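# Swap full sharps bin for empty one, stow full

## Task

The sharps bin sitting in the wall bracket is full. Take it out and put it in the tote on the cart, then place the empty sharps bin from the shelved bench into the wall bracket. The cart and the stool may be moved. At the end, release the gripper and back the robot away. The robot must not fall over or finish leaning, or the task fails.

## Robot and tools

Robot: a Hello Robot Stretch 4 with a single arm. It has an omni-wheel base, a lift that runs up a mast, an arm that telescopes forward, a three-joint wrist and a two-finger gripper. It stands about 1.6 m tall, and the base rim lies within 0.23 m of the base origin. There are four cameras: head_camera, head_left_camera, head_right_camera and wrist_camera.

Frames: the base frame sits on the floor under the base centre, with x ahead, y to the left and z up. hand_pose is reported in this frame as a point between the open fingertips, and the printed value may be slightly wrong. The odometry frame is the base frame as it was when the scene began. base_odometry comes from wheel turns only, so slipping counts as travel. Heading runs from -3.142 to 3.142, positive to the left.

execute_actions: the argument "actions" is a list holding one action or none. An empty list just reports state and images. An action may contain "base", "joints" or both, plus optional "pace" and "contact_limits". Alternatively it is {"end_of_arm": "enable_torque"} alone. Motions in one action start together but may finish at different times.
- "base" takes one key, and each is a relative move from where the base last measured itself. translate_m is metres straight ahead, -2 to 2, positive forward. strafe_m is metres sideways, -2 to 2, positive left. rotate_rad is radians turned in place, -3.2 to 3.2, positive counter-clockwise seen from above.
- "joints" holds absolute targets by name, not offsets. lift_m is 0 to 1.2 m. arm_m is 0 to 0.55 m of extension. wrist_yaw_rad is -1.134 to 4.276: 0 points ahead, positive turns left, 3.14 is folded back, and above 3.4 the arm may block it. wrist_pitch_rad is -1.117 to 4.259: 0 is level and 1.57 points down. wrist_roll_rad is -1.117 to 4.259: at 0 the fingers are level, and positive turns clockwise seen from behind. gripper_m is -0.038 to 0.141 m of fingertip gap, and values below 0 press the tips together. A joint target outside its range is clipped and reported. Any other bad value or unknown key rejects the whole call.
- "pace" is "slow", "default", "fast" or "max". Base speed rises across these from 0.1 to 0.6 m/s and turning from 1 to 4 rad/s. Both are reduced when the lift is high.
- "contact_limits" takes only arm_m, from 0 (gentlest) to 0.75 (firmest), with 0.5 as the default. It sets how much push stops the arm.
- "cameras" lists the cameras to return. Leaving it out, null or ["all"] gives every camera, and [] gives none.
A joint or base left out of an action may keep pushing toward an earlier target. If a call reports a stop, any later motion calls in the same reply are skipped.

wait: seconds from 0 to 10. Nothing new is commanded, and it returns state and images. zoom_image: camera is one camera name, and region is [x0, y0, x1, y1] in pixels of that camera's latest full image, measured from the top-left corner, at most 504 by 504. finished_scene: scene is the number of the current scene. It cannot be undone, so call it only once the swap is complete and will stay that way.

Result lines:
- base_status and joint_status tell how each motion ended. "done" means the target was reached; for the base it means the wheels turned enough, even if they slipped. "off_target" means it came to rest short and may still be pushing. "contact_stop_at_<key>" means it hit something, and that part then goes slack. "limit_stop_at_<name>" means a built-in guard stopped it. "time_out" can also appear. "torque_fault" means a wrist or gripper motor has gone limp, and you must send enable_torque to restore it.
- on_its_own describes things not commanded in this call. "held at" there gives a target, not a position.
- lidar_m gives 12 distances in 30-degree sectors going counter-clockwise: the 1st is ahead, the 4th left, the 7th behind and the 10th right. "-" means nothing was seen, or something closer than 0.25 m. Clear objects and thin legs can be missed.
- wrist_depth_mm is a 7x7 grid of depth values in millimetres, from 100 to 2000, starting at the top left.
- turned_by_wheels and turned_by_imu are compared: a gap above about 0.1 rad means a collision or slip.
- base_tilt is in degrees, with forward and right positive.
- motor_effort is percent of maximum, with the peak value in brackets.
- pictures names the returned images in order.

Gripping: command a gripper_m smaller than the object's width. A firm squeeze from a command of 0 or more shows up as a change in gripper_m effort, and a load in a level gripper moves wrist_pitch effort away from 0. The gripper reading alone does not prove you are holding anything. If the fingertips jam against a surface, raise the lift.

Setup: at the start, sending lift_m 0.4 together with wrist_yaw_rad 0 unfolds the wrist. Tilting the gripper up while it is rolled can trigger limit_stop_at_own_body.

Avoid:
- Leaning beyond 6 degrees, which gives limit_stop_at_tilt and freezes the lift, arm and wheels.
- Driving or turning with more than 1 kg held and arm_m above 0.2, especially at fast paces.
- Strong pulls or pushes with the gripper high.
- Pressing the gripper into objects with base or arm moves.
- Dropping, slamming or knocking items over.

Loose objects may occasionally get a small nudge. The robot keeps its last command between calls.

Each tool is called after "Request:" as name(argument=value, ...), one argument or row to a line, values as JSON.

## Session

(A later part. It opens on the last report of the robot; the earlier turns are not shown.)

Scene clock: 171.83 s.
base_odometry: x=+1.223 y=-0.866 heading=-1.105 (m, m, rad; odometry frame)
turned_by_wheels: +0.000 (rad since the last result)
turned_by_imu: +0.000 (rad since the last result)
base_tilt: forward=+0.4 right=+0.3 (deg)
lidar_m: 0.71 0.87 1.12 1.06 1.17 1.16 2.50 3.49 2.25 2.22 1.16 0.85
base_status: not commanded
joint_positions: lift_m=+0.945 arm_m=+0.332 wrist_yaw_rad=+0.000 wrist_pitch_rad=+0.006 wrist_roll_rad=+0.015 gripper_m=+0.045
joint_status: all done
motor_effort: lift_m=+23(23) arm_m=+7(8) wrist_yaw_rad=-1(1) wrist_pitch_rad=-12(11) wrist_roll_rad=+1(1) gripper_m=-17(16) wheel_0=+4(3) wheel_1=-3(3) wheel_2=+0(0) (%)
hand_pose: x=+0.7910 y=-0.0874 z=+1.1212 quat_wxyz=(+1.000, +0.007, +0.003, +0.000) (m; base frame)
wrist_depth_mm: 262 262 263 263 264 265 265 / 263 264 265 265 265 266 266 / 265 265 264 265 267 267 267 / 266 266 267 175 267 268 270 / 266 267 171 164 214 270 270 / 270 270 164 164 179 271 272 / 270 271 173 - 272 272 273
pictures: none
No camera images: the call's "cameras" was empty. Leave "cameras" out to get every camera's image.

Request:
execute_actions(
  actions=[
    {"joints":{"lift_m":0.905},"pace":"slow"},
  ],
  cameras=["head_camera","wrist_camera"],
)

Request:
zoom_image(
  camera="head_camera",
  region=[190,255,290,355],
)

Scene clock: 175.27 s.
base_odometry: x=+1.223 y=-0.866 heading=-1.105 (m, m, rad; odometry frame)
turned_by_wheels: +0.000 (rad since the last result)
turned_by_imu: +0.000 (rad since the last result)
base_tilt: forward=+0.4 right=+0.3 (deg)
lidar_m: 0.72 0.86 1.14 1.09 1.21 1.16 2.47 3.47 2.25 2.22 1.14 0.86
base_status: not commanded
joint_positions: lift_m=+0.905 arm_m=+0.332 wrist_yaw_rad=+0.000 wrist_pitch_rad=+0.006 wrist_roll_rad=+0.015 gripper_m=+0.045
joint_status: all done
motor_effort: lift_m=+18(22) arm_m=+8(8) wrist_yaw_rad=-1(1) wrist_pitch_rad=-11(10) wrist_roll_rad=+0(1) gripper_m=-18(19) wheel_0=+3(3) wheel_1=-2(3) wheel_2=+0(0) (%)
hand_pose: x=+0.7910 y=-0.0874 z=+1.0817 quat_wxyz=(+1.000, +0.007, +0.003, +0.000) (m; base frame)
wrist_depth_mm: 262 263 263 264 264 266 265 / 263 263 264 265 265 266 266 / 265 265 265 267 267 267 268 / 266 266 266 175 268 270 270 / 267 268 171 163 214 271 270 / 267 267 164 164 179 271 271 / 270 270 174 - 273 273 274
pictures: head_camera, wrist_camera
camera_calibration (this result's frames):
wrist_camera: T_world_to_cam=[[-0.0117509, -0.999798, -0.0163042, -0.057915], [-0.0308209, 0.0166597, -0.999386, 1.15725], [0.999456, -0.0112412, -0.0310104, -0.53442], [0, 0, 0, 1]] pos_world=[0.569117, -0.0831903, 1.13903]
Images, in order (width x height): head_camera 420x560, wrist_camera 616x392.

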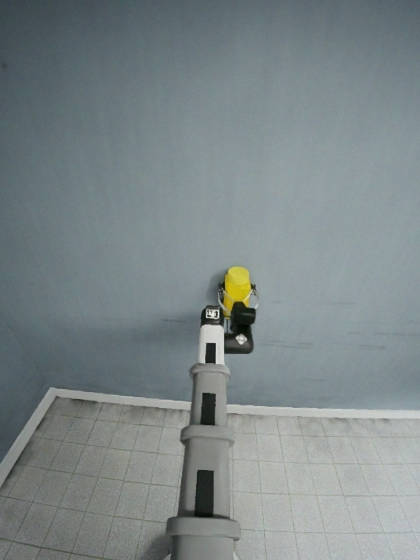

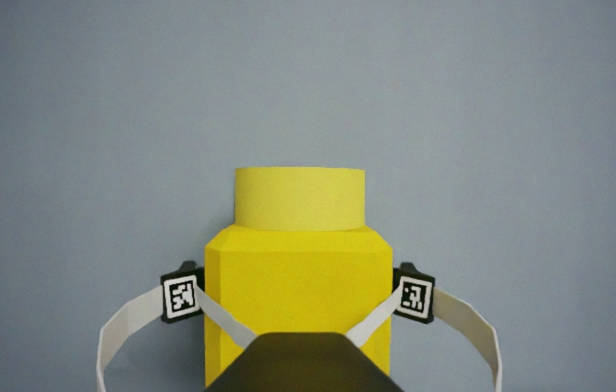

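Region (190, 255, 290, 355) of head_camera's 420x560 image, scaled by 5.040, with more detail than that image has.

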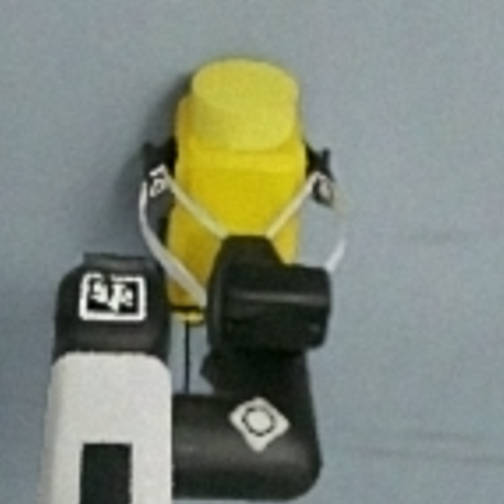

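Inside the rail.

Request:
execute_actions(
  actions=[
    {"joints":{"lift_m":0.828},"pace":"slow"},
  ],
  cameras=["wrist_camera"],
)

Request:
execute_actions(
  actions=[
    {"joints":{"gripper_m":0.068,"arm_m":0.323},"pace":"slow"},
  ],
  cameras=[],
)

Request:
execute_actions(
  actions=[
    {"joints":{"gripper_m":0.13,"arm_m":0.317},"pace":"slow"},
  ],
  cameras=["wrist_camera"],
)

Request:
execute_actions(
  actions=[
    {"base":{"translate_m":-0.5},"joints":{"arm_m":0},"pace":"fast"},
  ],
  cameras=["wrist_camera","head_right_camera"],
)

Scene clock: 181.37 s.
base_odometry: x=+1.223 y=-0.866 heading=-1.105 (m, m, rad; odometry frame)
turned_by_wheels: +0.000 (rad since the last result)
turned_by_imu: +0.000 (rad since the last result)
base_tilt: forward=+0.4 right=+0.3 (deg)
lidar_m: 0.73 0.88 1.14 1.09 1.18 1.17 2.51 3.46 2.26 2.21 1.14 0.85
base_status: not commanded
joint_positions: lift_m=+0.828 arm_m=+0.332 wrist_yaw_rad=+0.000 wrist_pitch_rad=+0.004 wrist_roll_rad=+0.015 gripper_m=+0.045
joint_status: all done
motor_effort: lift_m=+16(18) arm_m=+8(8) wrist_yaw_rad=-1(1) wrist_pitch_rad=-6(11) wrist_roll_rad=+0(0) gripper_m=-18(17) wheel_0=+3(4) wheel_1=-3(2) wheel_2=+0(0) (%)
hand_pose: x=+0.7910 y=-0.0874 z=+1.0052 quat_wxyz=(+1.000, +0.007, +0.002, +0.000) (m; base frame)
wrist_depth_mm: 263 262 263 265 265 265 266 / 263 263 265 265 266 266 266 / 264 265 266 266 267 267 268 / 266 266 267 176 268 270 268 / 267 267 171 164 214 270 270 / 268 267 164 164 179 272 272 / 270 270 164 - 189 273 273
pictures: wrist_camera
camera_calibration (this result's frames):
wrist_camera: T_world_to_cam=[[-0.0117411, -0.999798, -0.0163224, -0.0591558], [-0.029301, 0.0166605, -0.999432, 1.07966], [0.999502, -0.0112562, -0.0294907, -0.538361], [0, 0, 0, 1]] pos_world=[0.569033, -0.0831914, 1.0622]
Images, in order (width x height): wrist_camera 616x392.

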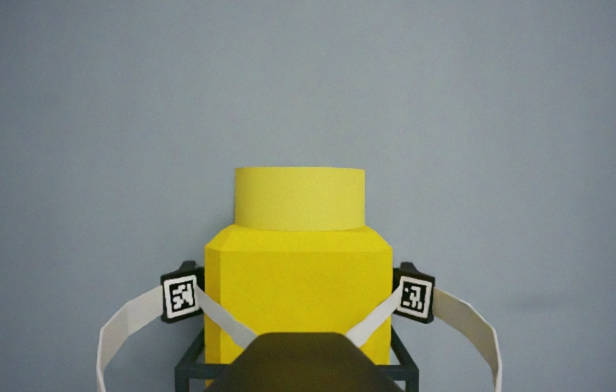

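Scene clock: 182.63 s.
base_odometry: x=+1.223 y=-0.866 heading=-1.105 (m, m, rad; odometry frame)
turned_by_wheels: +0.000 (rad since the last result)
turned_by_imu: +0.000 (rad since the last result)
base_tilt: forward=+0.4 right=+0.3 (deg)
lidar_m: 0.73 0.86 1.12 1.08 1.20 1.15 2.48 3.44 2.24 2.22 1.14 0.85
base_status: not commanded
joint_positions: lift_m=+0.828 arm_m=+0.324 wrist_yaw_rad=+0.000 wrist_pitch_rad=+0.004 wrist_roll_rad=+0.015 gripper_m=+0.068
joint_status: all done
motor_effort: lift_m=+16(17) arm_m=-8(9) wrist_yaw_rad=-1(3) wrist_pitch_rad=-5(7) wrist_roll_rad=+1(2) gripper_m=-9(16) wheel_0=+4(4) wheel_1=-3(3) wheel_2=+0(0) (%)
hand_pose: x=+0.7838 y=-0.0874 z=+1.0053 quat_wxyz=(+1.000, +0.007, +0.002, +0.000) (m; base frame)
wrist_depth_mm: 271 271 270 271 271 272 273 / 271 272 271 272 272 273 274 / 271 272 273 274 276 274 276 / 273 273 274 183 276 276 277 / 273 274 178 172 213 277 278 / 276 276 174 172 181 279 278 / 276 277 174 - 278 281 279
pictures: none
No camera images: the call's "cameras" was empty. Leave "cameras" out to get every camera's image.

Scene clock: 185.63 s.
base_odometry: x=+1.223 y=-0.866 heading=-1.105 (m, m, rad; odometry frame)
turned_by_wheels: +0.000 (rad since the last result)
turned_by_imu: +0.000 (rad since the last result)
base_tilt: forward=+0.3 right=+0.3 (deg)
lidar_m: 0.71 0.86 1.13 1.09 1.17 1.17 2.49 3.45 2.26 2.21 1.17 0.84
base_status: not commanded
joint_positions: lift_m=+0.828 arm_m=+0.318 wrist_yaw_rad=+0.000 wrist_pitch_rad=+0.004 wrist_roll_rad=+0.015 gripper_m=+0.130
joint_status: all done
motor_effort: lift_m=+17(17) arm_m=-8(10) wrist_yaw_rad=-1(1) wrist_pitch_rad=-5(5) wrist_roll_rad=+0(1) gripper_m=+2(11) wheel_0=+4(3) wheel_1=-3(3) wheel_2=+0(0) (%)
hand_pose: x=+0.7778 y=-0.0874 z=+1.0053 quat_wxyz=(+1.000, +0.007, +0.002, +0.000) (m; base frame)
wrist_depth_mm: 276 274 274 277 278 278 278 / 277 277 278 278 279 279 279 / 278 278 278 278 281 281 282 / 278 279 279 190 281 282 282 / 281 281 185 178 223 282 283 / 281 282 179 178 189 285 285 / 283 283 179 - 285 287 286
pictures: wrist_camera
camera_calibration (this result's frames):
wrist_camera: T_world_to_cam=[[-0.0117685, -0.999797, -0.0163246, -0.0592959], [-0.0291208, 0.0166615, -0.999437, 1.07918], [0.999507, -0.0112865, -0.029311, -0.525285], [0, 0, 0, 1]] pos_world=[0.555755, -0.0831934, 1.06221]
Images, in order (width x height): wrist_camera 616x392.

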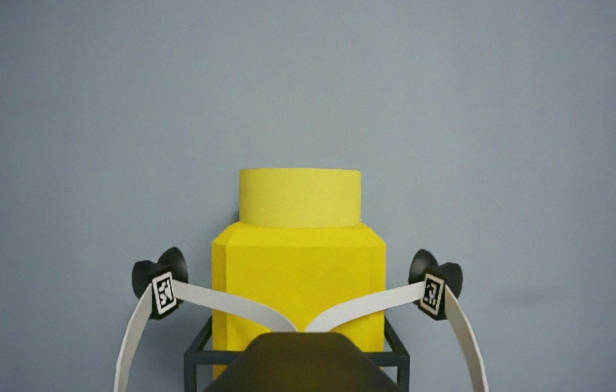

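Scene clock: 188.33 s.
base_odometry: x=+0.999 y=-0.419 heading=-1.106 (m, m, rad; odometry frame)
turned_by_wheels: -0.001 (rad since the last result)
turned_by_imu: +0.001 (rad since the last result)
base_tilt: forward=+0.3 right=+0.4 (deg)
lidar_m: 1.19 1.39 1.16 1.13 0.75 0.77 3.39 2.82 2.67 2.16 1.81 1.34
base_status: done
joint_positions: lift_m=+0.828 arm_m=+0.001 wrist_yaw_rad=+0.000 wrist_pitch_rad=+0.004 wrist_roll_rad=+0.015 gripper_m=+0.130
joint_status: all done
motor_effort: lift_m=+17(18) arm_m=-8(9) wrist_yaw_rad=+0(1) wrist_pitch_rad=-5(6) wrist_roll_rad=+1(0) gripper_m=+0(1) wheel_0=-4(11) wheel_1=-4(10) wheel_2=+0(12) (%)
hand_pose: x=+0.4607 y=-0.0875 z=+1.0052 quat_wxyz=(+1.000, +0.007, +0.002, +0.000) (m; base frame)
wrist_depth_mm: 1060 1078 1060 1078 1078 1060 1078 / 1060 1078 1060 1098 1078 1078 1078 / 1078 1078 1078 1098 1098 1078 1078 / 1078 1098 1078 1098 1078 1098 1078 / 1078 1098 1098 1078 1098 1098 1098 / 1098 1078 1078 1098 1078 1098 1098 / 1078 1078 1098 - 1078 1118 1098
pictures: head_right_camera, wrist_camera
camera_calibration (this result's frames):
wrist_camera: T_world_to_cam=[[-0.0120235, -0.999794, -0.016325, -0.0629837], [-0.0290849, 0.016669, -0.999438, 1.06989], [0.999505, -0.0115419, -0.0292794, -0.208426], [0, 0, 0, 1]] pos_world=[0.238683, -0.0832104, 1.06216]
Images, in order (width x height): head_right_camera 420x672, wrist_camera 616x392.

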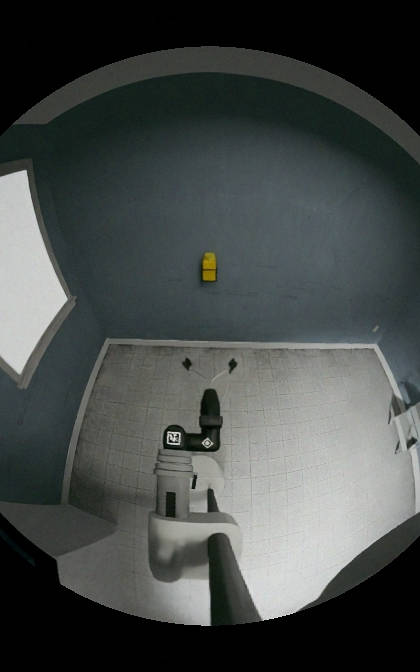

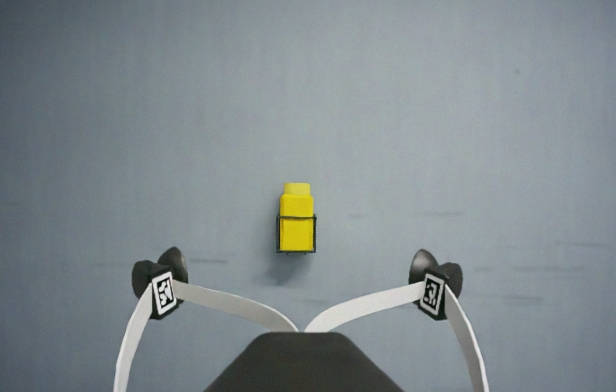

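Request:
finished_scene(
  scene=1,
)

The scene is finished: the task was done.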